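# Fold trousers lengthwise, leg on leg, with two arms

## Task

Working on the table, fold the trousers in half along their length so that one leg rests flat and straight on top of the other with their edges matching. The cloth may be dropped into place. At the end both grippers must have released it and moved away, and the fold must stay in place without the robot holding it.

## Robot and tools

Robot: two arms, left_arm and right_arm, each with six revolute joints and a two-finger parallel gripper. Each arm also has a wrist camera on its gripper mount, which can collide with things. The left_arm base sits at (-0.044, +0.263, 0) m and the right_arm base at (+0.036, -0.322, 0) m, both turned slightly about z (quat_wxyz +0.995, 0, 0, +0.104).

Scene frame: origin on the table surface midway between the arms, +x out over the table, +z up, left_arm on the +y side. The arm names are labels only; they do not match left or right in the camera images.

Row layout, used by both execute_actions and move: one flat list of 14 numbers covering both arms, even when only one moves. First the 7 numbers for left_arm, then the 7 for right_arm. Within each arm the order is: elbow, shoulder, wrist yaw, waist, wrist pitch, wrist roll, opening. The six joint values are absolute target angles in radians (the same numbers that Joint positions prints), not offsets. Wrist pitch and wrist roll have signs flipped relative to the URDF in everything you send and read. Usable ranges in your numbers: elbow 0.000 to 3.142, shoulder 0.000 to 3.142, wrist yaw -1.571 to 1.571, waist -2.618 to 3.054, wrist pitch -1.571 to 1.571, wrist roll -2.094 to 2.094. The real end stops can differ by up to 0.036 rad; a target more than 0.036 rad beyond a stated end (and beyond the current angle) is refused, and one just past the true end is clipped, reported as "joint sent to its limit". Opening runs from -1 (closed) to +1 (fully open, pads about 0.094 m apart). To hold an item, command an opening about 0.03 below grip_measured; a smaller margin grips more gently. Thin cloth gets less finger force.

execute_actions(actions): a list of actions run one after another. Each action is a table of up to 15 rows, each row lasting one 1/30 s control step; if fewer than 15 rows are given, the last row is held for the remaining steps. An empty list just reports state and images. Per step, each joint target is kept within a fixed lead of the measured angle (waist 0.202, shoulder 0.258, elbow 0.238, wrist pitch 0.573, wrist yaw and roll 0.522 rad), and targets are scaled back if they would move a gripper more than 70 mm from where it is. So big changes need several actions; to keep a joint still, resend its value from Joint targets.

move(target, speed, blocking): target is one 14-number row of absolute angles as above. All joints travel together and arrive at the same time, so the gripper follows a curve, not a straight line. speed is the top rate in rad/s of the joint with the longest way to go, 0.01 to 2, default 0.5; paths take 0.5 to 10 s and stop short if longer. Moves ignore obstacles and the other arm. Finger openings are applied at the start. blocking=false returns after 0.5 s while motion continues; until a result shows the move ended, other moves and execute_actions are refused, so use wait or stop. The extra "move:" line reports the ending (done, off_target, moving, held, fault), limits=held or limits=none, and each arm's joint farthest from target.

wait(seconds): 0 to 10 s, arms keep their last command; returns early if a running move ends. stop(): brakes a running move; fingers keep moving. zoom_image(camera, region): enlarges [x0, y0, x1, y1] pixels (max 504 by 504) of the latest image from cam_head_left, cam_head_right, cam_high, cam_left_wrist or cam_right_wrist; all are 504x504. read_manual(section) only returns licence text. finished_scene(scene) ends the current scene (give its number) after the last command has been held, reports success, and cannot be reversed.

Results: a state line gives each gripper's end_effector_position (metres, scene frame; the point between the pads, about 1 cm behind the fingertips) and end_effector_quat_wxyz. Fingers point along gripper +z and close along its y. Printed positions can be off, more at long reach. Joint positions, Joint velocities and Joint targets list each arm's joints in the order above plus finger gap in metres. grip_measured is the opening on the command scale, each gripper's reading biased by up to about 1 mm. "joint command not followed" means a clearance check altered some joint targets. Torque readings are offset, scaled and noisy. MOTOR HOT appears from 75 °C; at 90 °C the arm halts for 10 s and at 100 °C it goes limp and falls, both shown as OVER-TEMPERATURE FAULT, so avoid long loaded holds.

Avoid: arms colliding or pushing on each other, fast contact with the table or cloth, pressing targets far past contact, dropping or flinging the cloth, and leaving grippers on the fold. Finish by opening, lifting clear, and checking the images that the fold holds by itself.

Each tool is called after "Request:" as name([rows], argument=value, ...), one row to a line, values as JSON.

## Session

Request:
execute_actions(actions=[])

Scene clock: 0.00 s.
left_arm: end_effector_position=(+0.1087, +0.1010, +0.1330) grip_measured=+1.000 end_effector_quat_wxyz=(+0.266, +0.817, +0.425, +0.286) | right_arm: end_effector_position=(+0.3970, -0.2670, +0.1308) grip_measured=+1.000 end_effector_quat_wxyz=(+0.052, -0.524, +0.850, +0.029)
Joint names: [elbow, shoulder, wrist yaw, waist, wrist pitch, wrist roll]
Joint positions: left_arm=[ 0.627  0.864 -0.688 -1.563  0.883 -0.992  0.094] | right_arm=[ 1.645  1.86  -0.098 -0.108  1.287  1.002  0.094]
Joint velocities: left_arm=[ 0.002 -0.017 -0.066  0.017  0.125 -0.066  0.   ] | right_arm=[ 0.012 -0.017  0.007 -0.012  0.007 -0.007  0.   ]
Joint torques (N m, as the arm reports them, + toward a larger Joint positions number): no reading
Motor temperatures (°C, as the motors report them): left_arm=[26 28 25 26 25 28] | right_arm=[26 26 28 27 27 26]
Joint targets: left_arm=[0.636 0.857 -0.692 -1.563 0.883 -0.987] | right_arm=[1.654 1.847 -0.107 -0.108 1.287 1.002]

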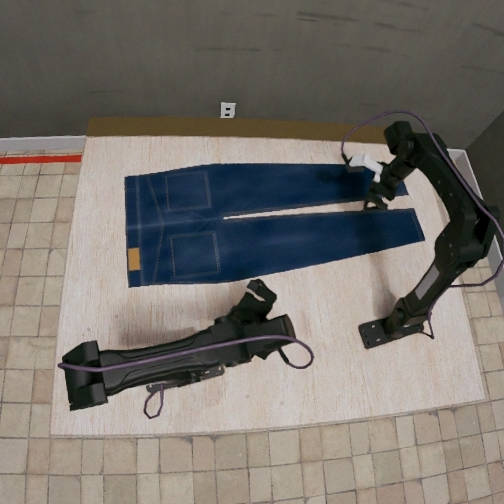

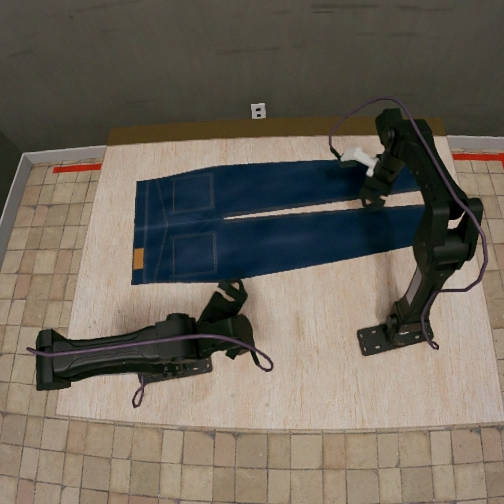

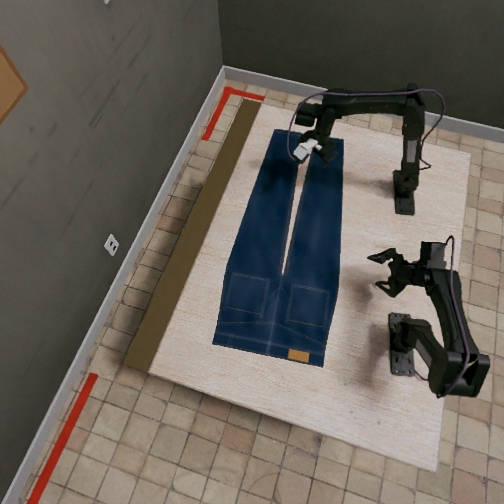

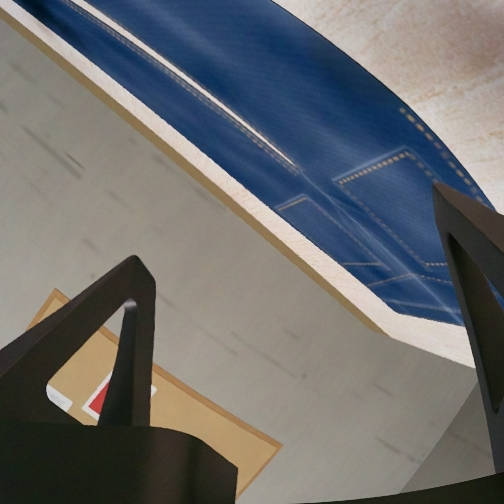

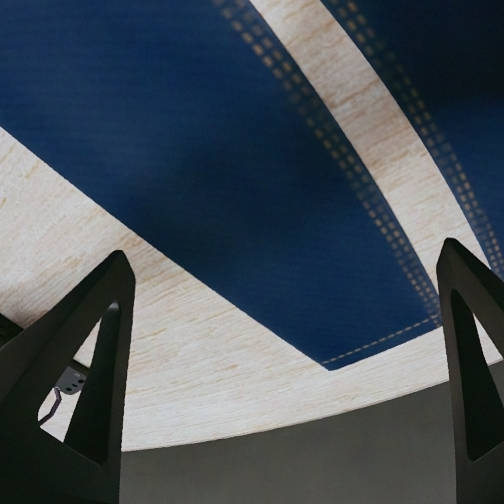

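Request:
move(target=[1.148,1.716,0,0.271,1.003,1.22,0,1.148,1.716,0,-0.53,1.003,-1.13,0], speed=1.2)

Scene clock: 14.33 s.
left_arm: end_effector_position=(+0.2135, +0.3974, +0.0432) grip_measured=+0.002 end_effector_quat_wxyz=(-0.005, -0.747, +0.665, +0.003) | right_arm: end_effector_position=(+0.3176, -0.4087, +0.0448) grip_measured=+0.003 end_effector_quat_wxyz=(-0.019, +0.656, +0.755, -0.000)
Joint names: [elbow, shoulder, wrist yaw, waist, wrist pitch, wrist roll]
Joint positions: left_arm=[ 1.114  1.712 -0.003  0.267  0.984  1.212  0.047] | right_arm=[ 1.16   1.746 -0.015 -0.52   1.021 -1.118  0.047]
Joint velocities: left_arm=[-0.017  0.002  0.095 -0.002  0.037  0.051  0.001] | right_arm=[-0.002  0.002 -0.007 -0.007 -0.037  0.037  0.   ]
Joint torques (N m, as the arm reports them, + toward a larger Joint positions number): left_arm=[ 7.86 -7.59  0.01  0.32 -0.03  0.06] | right_arm=[ 4.13 -9.18  0.1  -0.86 -0.76 -0.13]
Motor temperatures (°C, as the motors report them): left_arm=[27 28 26 26 26 28] | right_arm=[28 29 28 27 27 26]
Joint targets: left_arm=[1.148 1.716 -0.000 0.271 1.003 1.220] | right_arm=[1.148 1.716 -0.000 -0.530 1.003 -1.130]
move: off_target (left_arm, right_arm); limits=none; left_arm: farthest joint: the elbow, 0.034 radians from its target (0.521 radians at the start); right_arm: farthest joint: the shoulder, 0.030 radians from its target (0.144 radians at the start)

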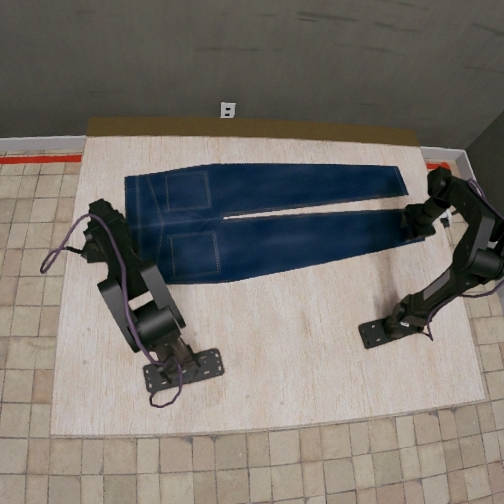

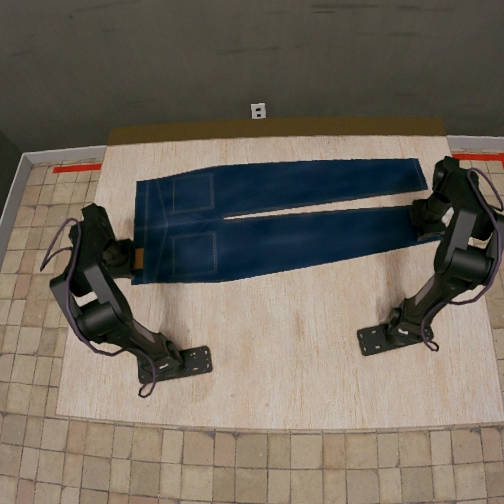

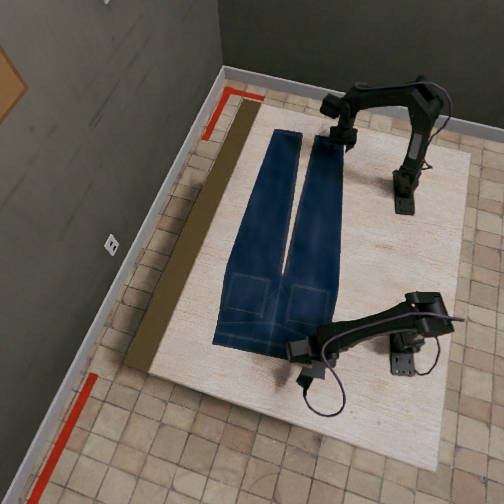

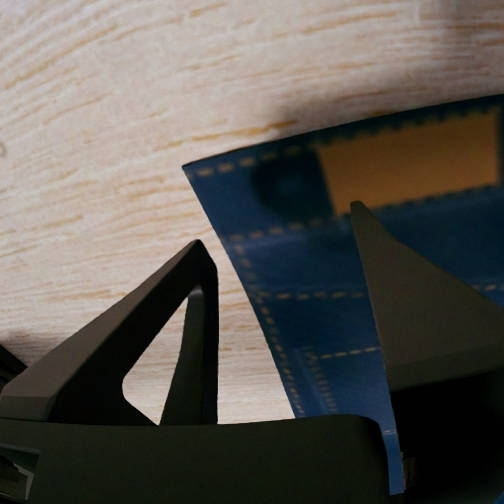

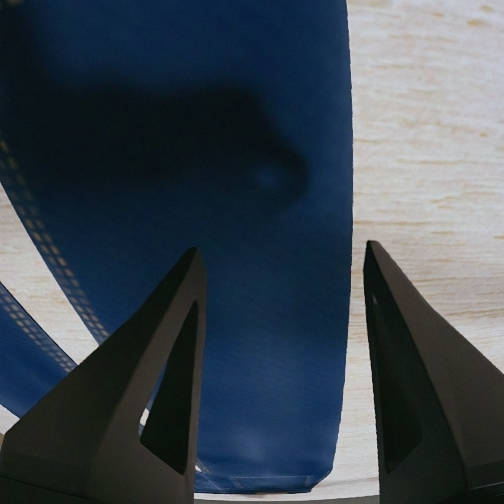

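Request:
move(target=[0.945,1.63,0,0.225,0.865,1.2,0,1.17,1.82,0,-0.635,0.9,-1.0,0])

Request:
zoom_image(camera="cam_head_left", region=[340,140,480,280])

Scene clock: 19.80 s.
left_arm: end_effector_position=(+0.1961, +0.3790, +0.0226) grip_measured=+0.002 end_effector_quat_wxyz=(-0.003, -0.735, +0.678, +0.002) | right_arm: end_effector_position=(+0.3238, -0.4467, +0.0239) grip_measured=+0.003 end_effector_quat_wxyz=(-0.005, +0.656, +0.754, +0.005)
Joint names: [elbow, shoulder, wrist yaw, waist, wrist pitch, wrist roll]
Joint positions: left_arm=[ 0.959  1.654 -0.001  0.237  0.884  1.207  0.047] | right_arm=[ 1.16   1.818 -0.012 -0.628  0.919 -1.011  0.047]
Joint velocities: left_arm=[-0.002 -0.002  0.037 -0.002  0.051 -0.095 -0.001] | right_arm=[ 0.007  0.002  0.022  0.002 -0.007  0.007 -0.   ]
Joint torques (N m, as the arm reports them, + toward a larger Joint positions number): left_arm=[ 4.29 -9.14  0.01 -0.97 -0.4  -0.09] | right_arm=[ 5.66 -7.4   0.08 -0.63 -0.81  0.15]
Motor temperatures (°C, as the motors report them): left_arm=[27 28 26 26 26 28] | right_arm=[28 29 28 27 27 26]
Joint targets: left_arm=[0.945 1.630 -0.000 0.225 0.865 1.200] | right_arm=[1.170 1.820 0.000 -0.635 0.900 -1.000]
move: off_target (left_arm); limits=none; left_arm: farthest joint: the shoulder, 0.024 radians from its target (0.082 radians at the start); right_arm: farthest joint: the wrist pitch, 0.019 radians from its target (0.121 radians at the start)

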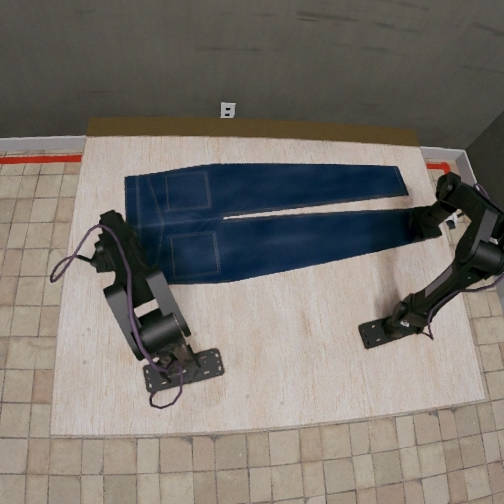

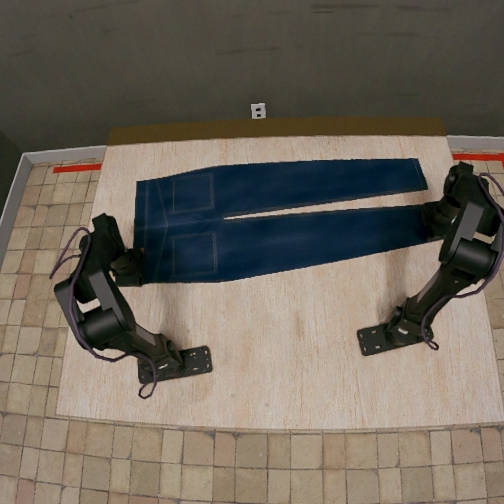

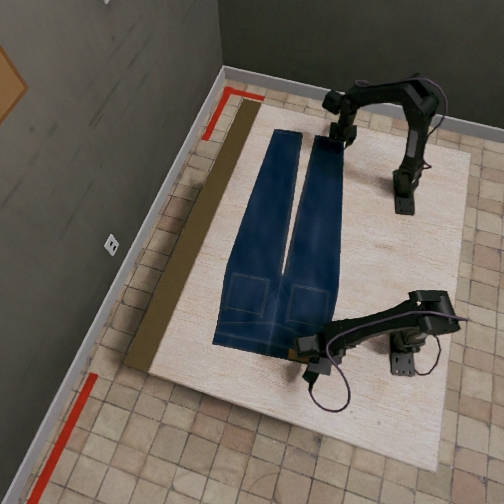

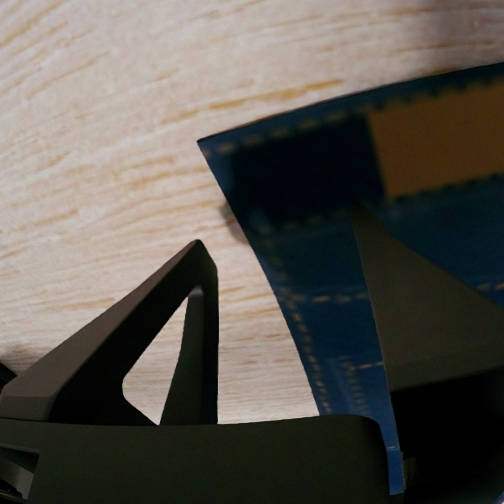

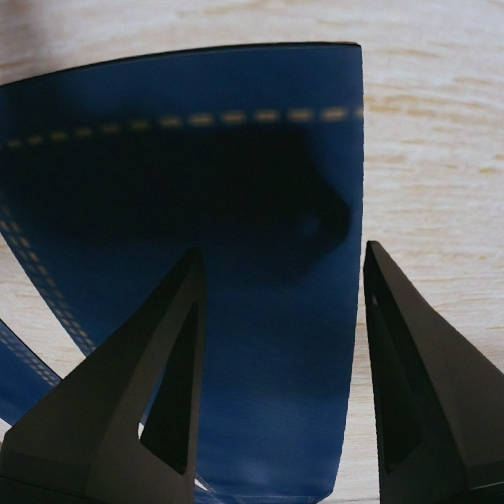

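Region (340, 140, 480, 280) of cam_head_left's 504x504 image, scaled by 3.600, with more detail than that image has.

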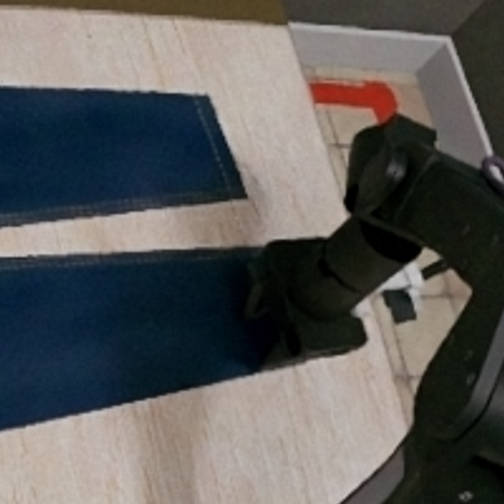

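Request:
execute_actions([
  [[0.945,1.66,0,0.225,0.83,1.2,0,1.15,1.82,0,-0.69,0.87,-0.93,0]],
  [[0.915,1.695,0,0.225,0.79,1.2,0,1.105,1.85,0,-0.69,0.83,-0.93,0]],
  [[0.915,1.695,0,0.225,0.79,1.2,0,1.105,1.85,0,-0.69,0.83,-0.93,0]],
])

Scene clock: 23.77 s.
left_arm: end_effector_position=(+0.2030, +0.3821, +0.0110) grip_measured=+0.002 end_effector_quat_wxyz=(+0.008, -0.735, +0.678, -0.003) | right_arm: end_effector_position=(+0.3189, -0.4650, +0.0112) grip_measured=+0.003 end_effector_quat_wxyz=(+0.005, +0.652, +0.758, +0.007)
Joint names: [elbow, shoulder, wrist yaw, waist, wrist pitch, wrist roll]
Joint positions: left_arm=[ 0.938  1.681 -0.     0.237  0.81   1.207  0.047] | right_arm=[ 1.125  1.834 -0.011 -0.687  0.849 -0.94   0.047]
Joint velocities: left_arm=[-0.002 -0.007 -0.007 -0.007  0.007  0.081  0.   ] | right_arm=[ 0.017  0.002 -0.007  0.007 -0.037  0.022 -0.001]
Joint torques (N m, as the arm reports them, + toward a larger Joint positions number): left_arm=[ 3.6  -6.13  0.   -0.96 -0.49 -0.08] | right_arm=[ 3.47 -6.42  0.08 -0.27 -0.85  0.1 ]
Motor temperatures (°C, as the motors report them): left_arm=[27 29 26 26 26 28] | right_arm=[28 29 28 27 27 26]
Joint targets: left_arm=[0.915 1.695 0.000 0.225 0.790 1.200] | right_arm=[1.105 1.850 0.000 -0.690 0.830 -0.930]

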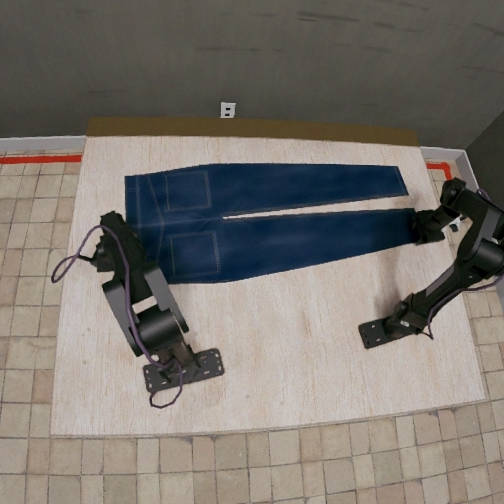

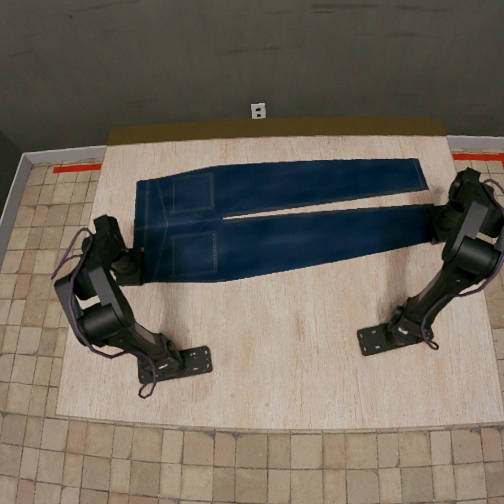

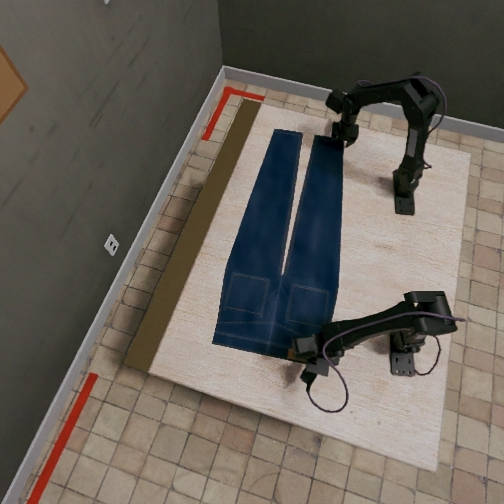

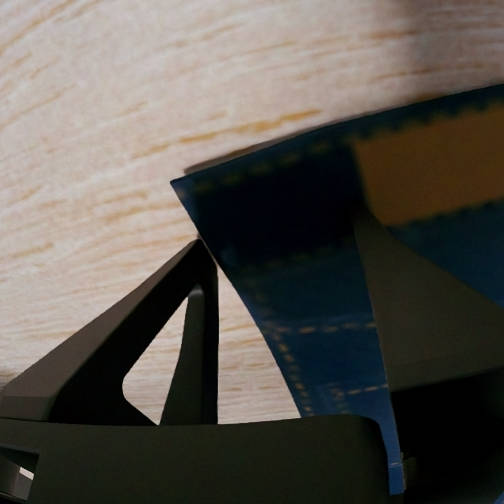

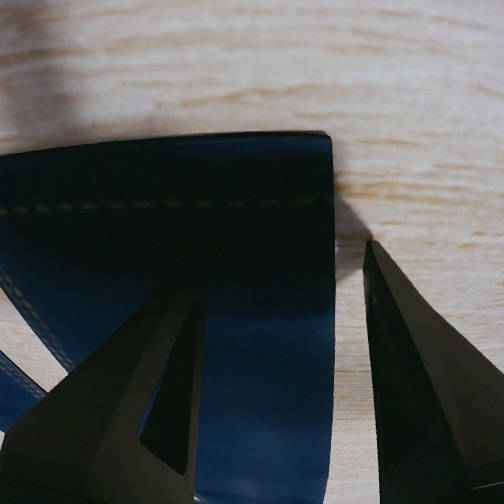

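Request:
execute_actions([
  [[0.915,1.71,0,0.225,0.79,1.2,-0.4,1.105,1.865,0,-0.69,0.83,-0.93,-0.4]],
  [[0.915,1.71,0,0.225,0.79,1.2,-0.75,1.105,1.865,0,-0.69,0.83,-0.93,-0.75]],
  [[0.915,1.71,0,0.225,0.79,1.2,-1,1.105,1.865,0,-0.69,0.83,-0.93,-1]],
])

Request:
move(target=[1.17,1.66,0,0.225,1.05,1.2,-1,1.33,1.81,0,-0.67,1.06,-0.93,-1], speed=0.3)

Scene clock: 27.87 s.
left_arm: end_effector_position=(+0.2127, +0.3829, +0.0106) grip_measured=-0.947 end_effector_quat_wxyz=(+0.021, -0.733, +0.679, -0.017) | right_arm: end_effector_position=(+0.3235, -0.4643, +0.0117) grip_measured=-0.971 end_effector_quat_wxyz=(+0.011, +0.651, +0.759, +0.016)
Joint names: [elbow, shoulder, wrist yaw, waist, wrist pitch, wrist roll]
Joint positions: left_arm=[0.938 1.684 0.015 0.234 0.773 1.205 0.003] | right_arm=[ 1.125  1.832 -0.027 -0.687  0.834 -0.938  0.001]
Joint velocities: left_arm=[-0.007 -0.002  0.007  0.002 -0.007  0.037  0.   ] | right_arm=[-0.007 -0.017 -0.037 -0.007  0.081  0.022 -0.001]
Joint torques (N m, as the arm reports them, + toward a larger Joint positions number): left_arm=[ 3.69 -5.16 -0.18 -0.73 -0.17 -0.07] | right_arm=[ 3.5  -5.32  0.24 -0.23 -0.74  0.08]
Motor temperatures (°C, as the motors report them): left_arm=[27 29 25 26 26 28] | right_arm=[28 29 28 27 27 26]
Joint targets: left_arm=[0.915 1.710 -0.000 0.225 0.790 1.200] | right_arm=[1.105 1.865 0.000 -0.690 0.830 -0.930]

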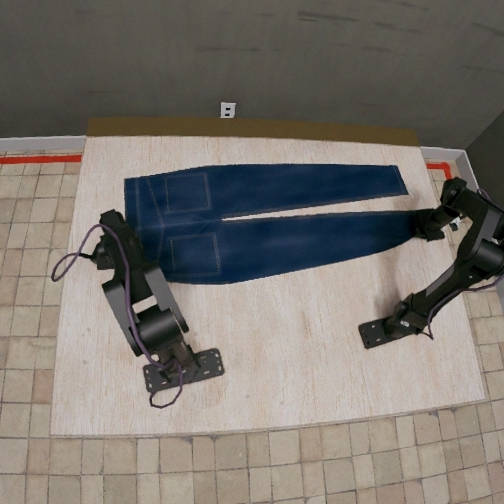

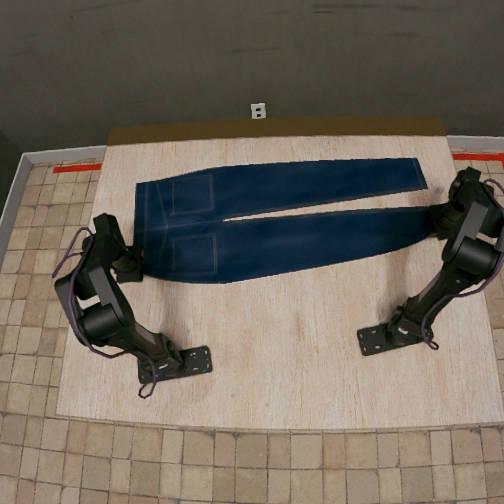

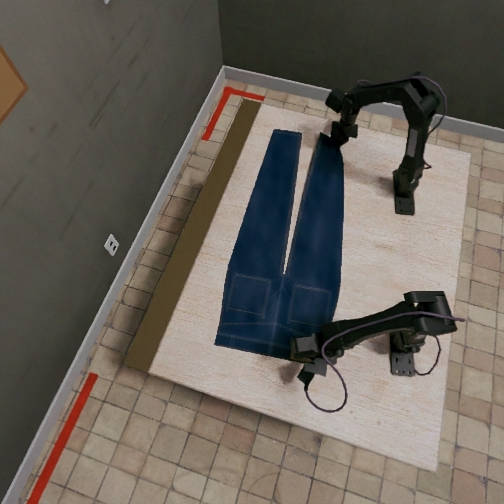

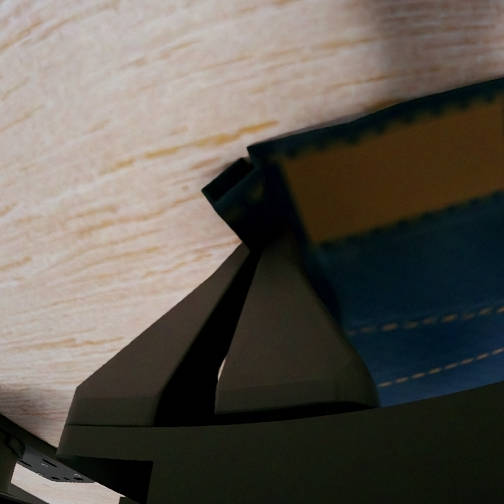

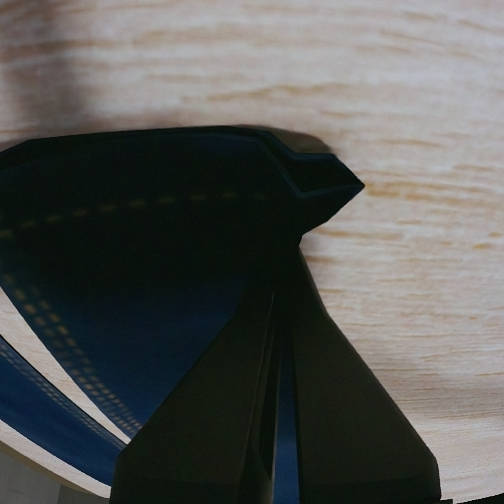

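Scene clock: 29.43 s.
left_arm: end_effector_position=(+0.2170, +0.3830, +0.0575) grip_measured=-0.947 end_effector_quat_wxyz=(-0.008, -0.734, +0.679, -0.010) | right_arm: end_effector_position=(+0.3290, -0.4619, +0.0536) grip_measured=-0.971 end_effector_quat_wxyz=(-0.012, +0.647, +0.763, +0.014)
Joint names: [elbow, shoulder, wrist yaw, waist, wrist pitch, wrist roll]
Joint positions: left_arm=[1.136 1.679 0.025 0.234 1.036 1.205 0.003] | right_arm=[ 1.297  1.827 -0.032 -0.676  1.057 -0.938  0.001]
Joint velocities: left_arm=[-0.002 -0.002  0.007  0.002  0.037  0.022  0.   ] | right_arm=[ 0.002 -0.012  0.066  0.012  0.037  0.022  0.   ]
Joint torques (N m, as the arm reports them, + toward a larger Joint positions number): left_arm=[ 7.97 -9.33 -0.3  -0.75 -0.08 -0.07] | right_arm=[ 7.56 -9.06  0.28  0.54 -0.61  0.08]
Motor temperatures (°C, as the motors report them): left_arm=[27 29 25 26 26 28] | right_arm=[28 29 28 27 27 26]
Joint targets: left_arm=[1.170 1.660 0.000 0.225 1.050 1.200] | right_arm=[1.330 1.810 -0.000 -0.670 1.060 -0.930]
move: off_target (left_arm, right_arm); limits=none; left_arm: farthest joint: the elbow, 0.034 radians from its target (0.232 radians at the start); right_arm: farthest joint: the elbow, 0.033 radians from its target (0.205 radians at the start)

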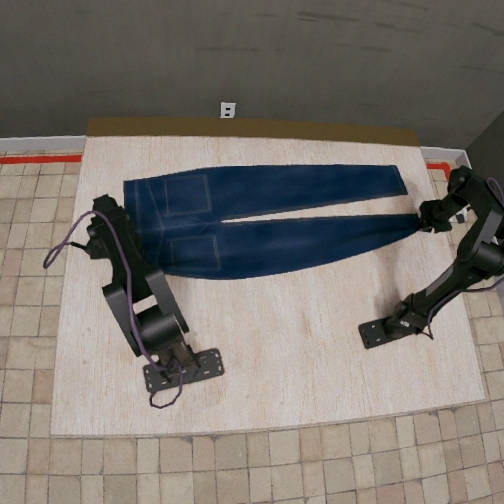

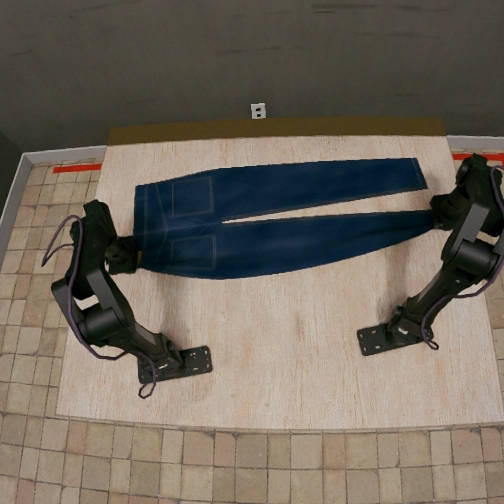

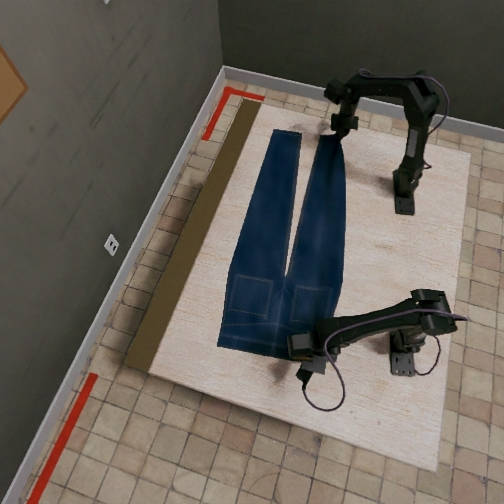

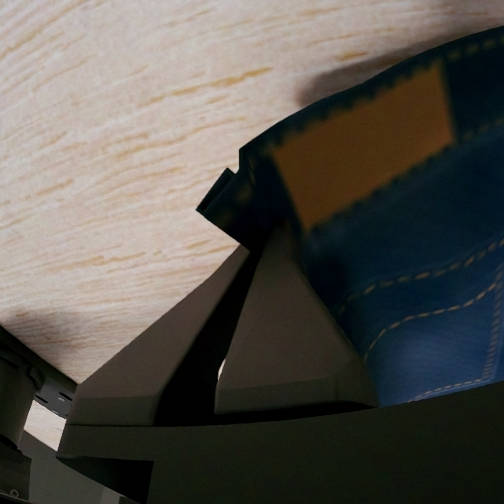

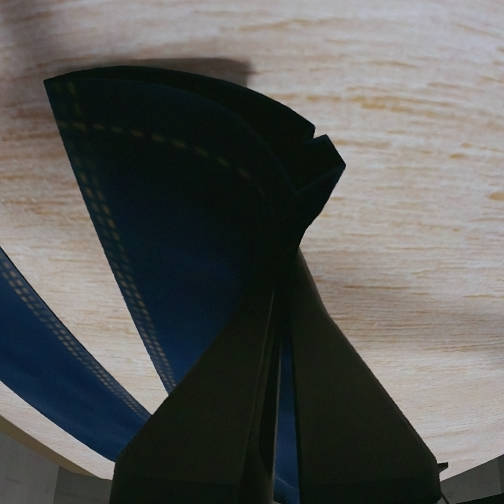

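Request:
move(target=[1.565,1.79,0,0.14,1.0,1.33,-1,1.70,1.91,0,-0.508,1.02,-1.13,-1], speed=0.3)

Scene clock: 35.60 s.
left_arm: end_effector_position=(+0.3328, +0.3974, +0.1355) grip_measured=-0.947 end_effector_quat_wxyz=(+0.122, -0.735, +0.662, -0.083) | right_arm: end_effector_position=(+0.4471, -0.4430, +0.1301) grip_measured=-0.971 end_effector_quat_wxyz=(+0.123, +0.645, +0.751, +0.072)
Joint names: [elbow, shoulder, wrist yaw, waist, wrist pitch, wrist roll]
Joint positions: left_arm=[1.53  1.784 0.033 0.146 1.023 1.325 0.002] | right_arm=[ 1.668  1.905 -0.035 -0.512  1.05  -1.12   0.001]
Joint velocities: left_arm=[ 0.017  0.007 -0.037  0.007  0.007 -0.022 -0.   ] | right_arm=[ 0.002  0.012 -0.081  0.007  0.022 -0.007 -0.   ]
Joint torques (N m, as the arm reports them, + toward a larger Joint positions number): left_arm=[ 8.73 -9.07 -0.4  -0.5  -1.02  0.03] | right_arm=[ 8.06 -8.85  0.32  0.33 -1.4  -0.11]
Motor temperatures (°C, as the motors report them): left_arm=[28 29 26 26 26 28] | right_arm=[29 30 28 27 27 26]
Joint targets: left_arm=[1.565 1.790 -0.000 0.140 1.000 1.330] | right_arm=[1.700 1.910 0.000 -0.508 1.020 -1.130]
move: off_target (left_arm, right_arm); limits=none; left_arm: farthest joint: the elbow, 0.035 radians from its target (0.429 radians at the start); right_arm: farthest joint: the wrist yaw, 0.035 radians from its target (0.032 radians at the start)

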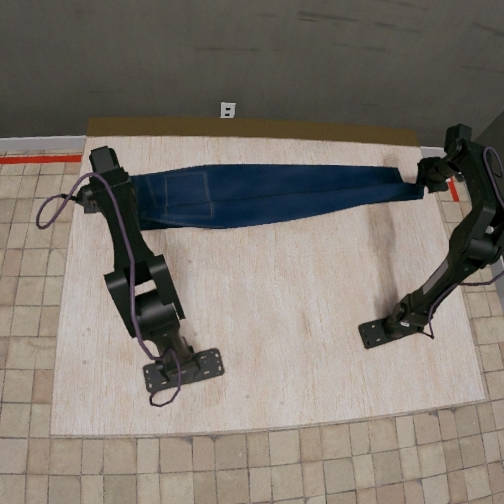

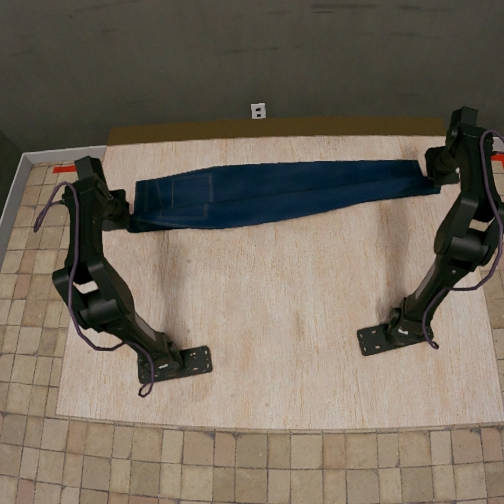

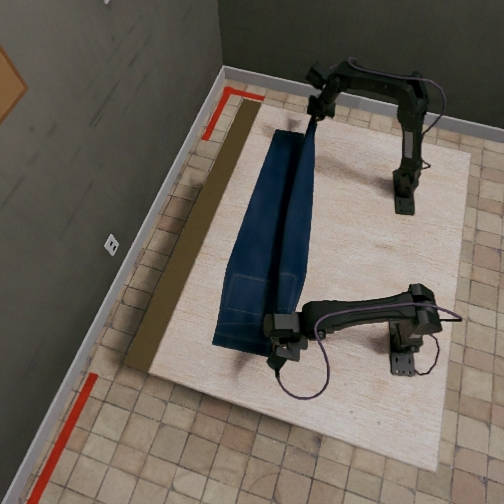

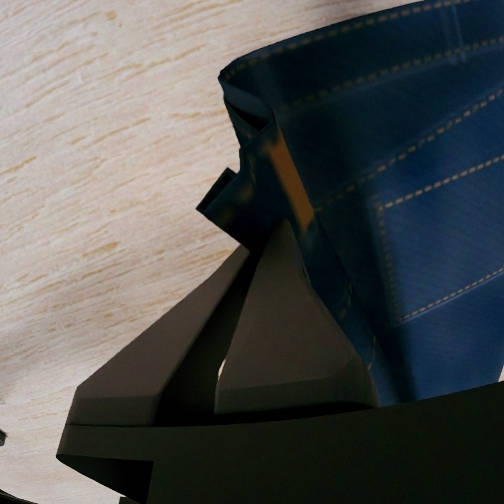

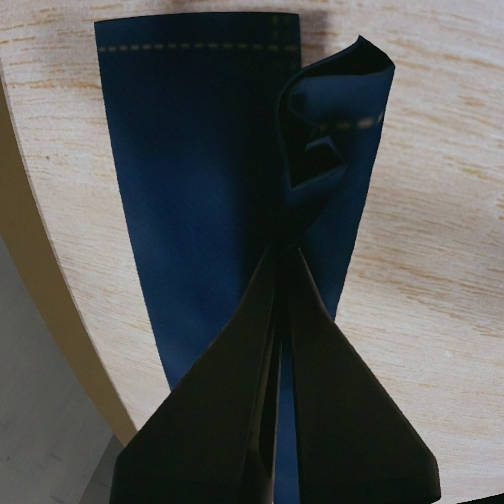

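Request:
move(target=[2.08,2.24,0,0.11,1.07,1.37,-1,1.90,2.19,0,-0.455,0.93,-1.2,-1], speed=0.35)

Scene clock: 40.17 s.
left_arm: end_effector_position=(+0.4422, +0.4176, +0.0969) grip_measured=-0.947 end_effector_quat_wxyz=(+0.120, -0.736, +0.660, -0.092) | right_arm: end_effector_position=(+0.5155, -0.4343, +0.0710) grip_measured=-0.971 end_effector_quat_wxyz=(+0.111, +0.651, +0.747, +0.081)
Joint names: [elbow, shoulder, wrist yaw, waist, wrist pitch, wrist roll]
Joint positions: left_arm=[2.039 2.244 0.041 0.111 1.066 1.365 0.002] | right_arm=[ 1.863  2.194 -0.044 -0.457  0.967 -1.19   0.001]
Joint velocities: left_arm=[-0.007  0.002 -0.037  0.002 -0.037 -0.022 -0.001] | right_arm=[ 0.007 -0.002  0.007 -0.002  0.022 -0.007  0.   ]
Joint torques (N m, as the arm reports them, + toward a larger Joint positions number): left_arm=[  9.12 -14.02  -0.49  -0.12  -0.74   0.01] | right_arm=[  8.32 -11.73   0.38   0.2   -1.45  -0.12]
Motor temperatures (°C, as the motors report them): left_arm=[28 30 26 26 26 28] | right_arm=[30 30 28 27 28 26]
Joint targets: left_arm=[2.080 2.240 0.000 0.110 1.070 1.370] | right_arm=[1.900 2.190 -0.000 -0.455 0.930 -1.200]
move: off_target (left_arm, right_arm); limits=none; left_arm: farthest joint: the elbow, 0.041 radians from its target (0.550 radians at the start); right_arm: farthest joint: the wrist yaw, 0.044 radians from its target (0.035 radians at the start)

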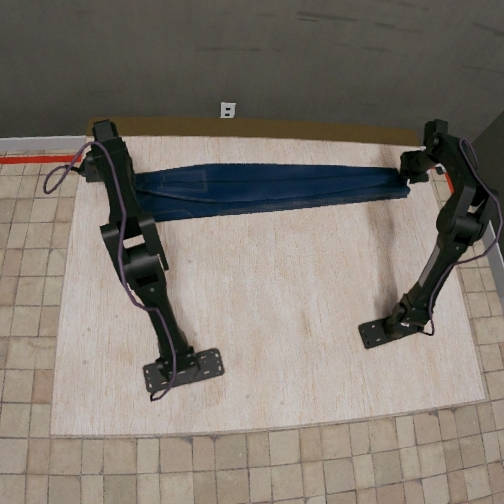

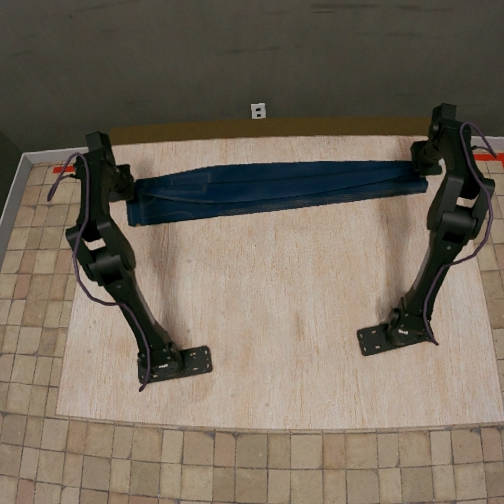

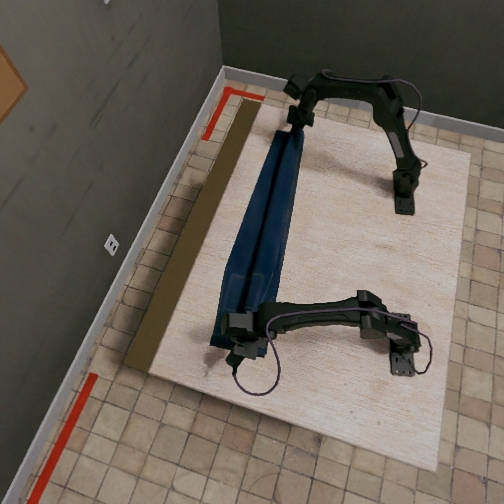

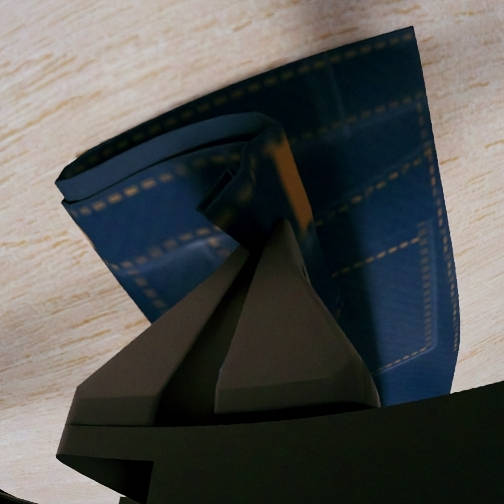

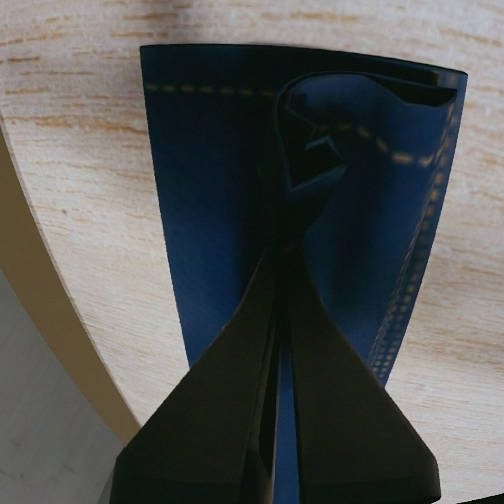

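Request:
move(target=[2.135,2.42,0,0.09,0.82,1.4,-1,1.81,2.255,0,-0.445,0.69,-1.22,-1], speed=0.3)

Request:
zoom_image(camera="cam_high", region=[150,110,400,380])

Scene clock: 44.80 s.
left_arm: end_effector_position=(+0.4972, +0.4217, +0.0405) grip_measured=-0.947 end_effector_quat_wxyz=(+0.152, -0.732, +0.653, -0.120) | right_arm: end_effector_position=(+0.5550, -0.4370, +0.0442) grip_measured=-0.971 end_effector_quat_wxyz=(+0.164, +0.646, +0.737, +0.115)
Joint names: [elbow, shoulder, wrist yaw, waist, wrist pitch, wrist roll]
Joint positions: left_arm=[2.097 2.424 0.046 0.089 0.856 1.396 0.002] | right_arm=[ 1.818  2.257 -0.05  -0.445  0.732 -1.212  0.001]
Joint velocities: left_arm=[-0.017  0.007 -0.051 -0.022  0.037  0.037 -0.001] | right_arm=[ 0.002 -0.002  0.007 -0.002 -0.081  0.037  0.001]
Joint torques (N m, as the arm reports them, + toward a larger Joint positions number): left_arm=[  9.09 -15.59  -0.56   0.05  -1.28   0.  ] | right_arm=[  5.23 -12.17   0.45   0.03  -1.7   -0.1 ]
Motor temperatures (°C, as the motors report them): left_arm=[29 31 26 26 26 28] | right_arm=[30 31 28 27 28 27]
Joint targets: left_arm=[2.135 2.420 0.000 0.090 0.820 1.400] | right_arm=[1.810 2.255 -0.000 -0.445 0.690 -1.220]
move: off_target (left_arm, right_arm); limits=none; left_arm: farthest joint: the wrist yaw, 0.046 radians from its target (0.040 radians at the start); right_arm: farthest joint: the wrist yaw, 0.050 radians from its target (0.044 radians at the start)

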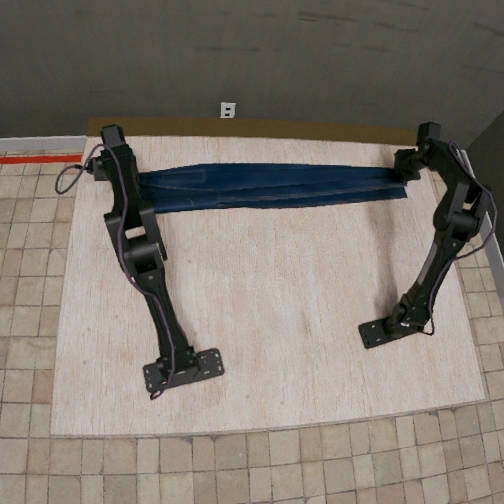

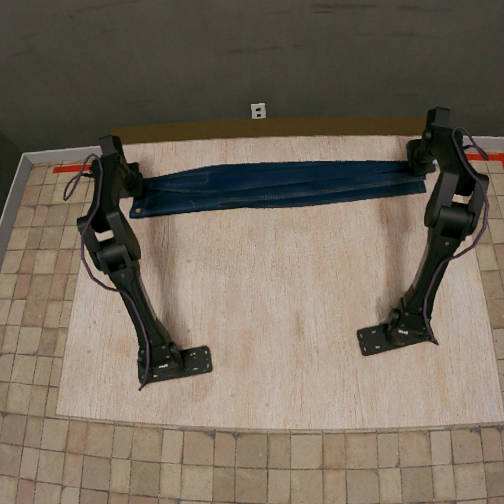

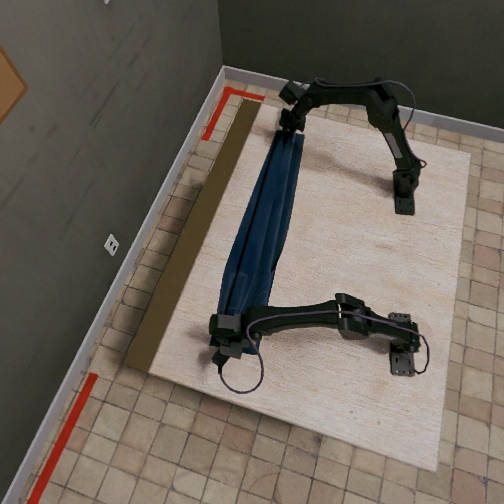

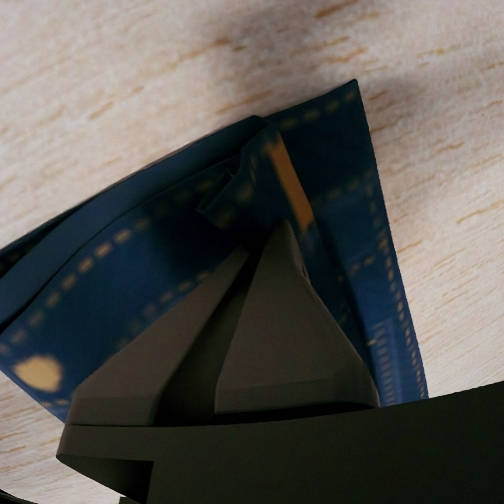

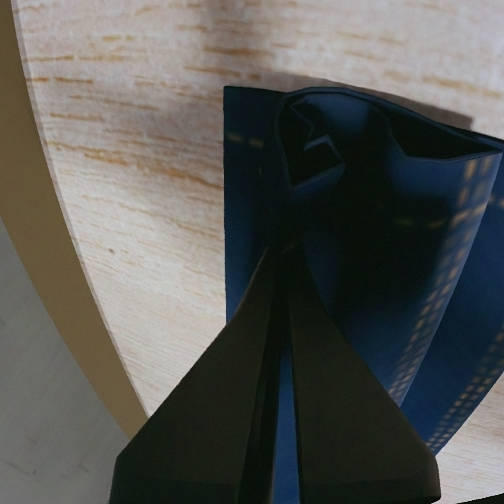

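Region (150, 110, 400, 380) of cam_high's 504x504 image, scaled by 1.867, with more detail than that image has; it fills the left 467 columns of this view, and the rest is white.

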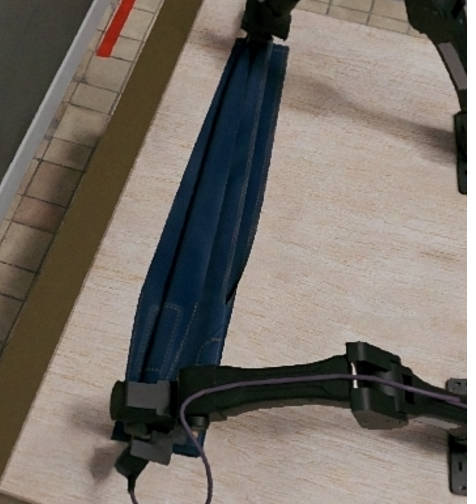

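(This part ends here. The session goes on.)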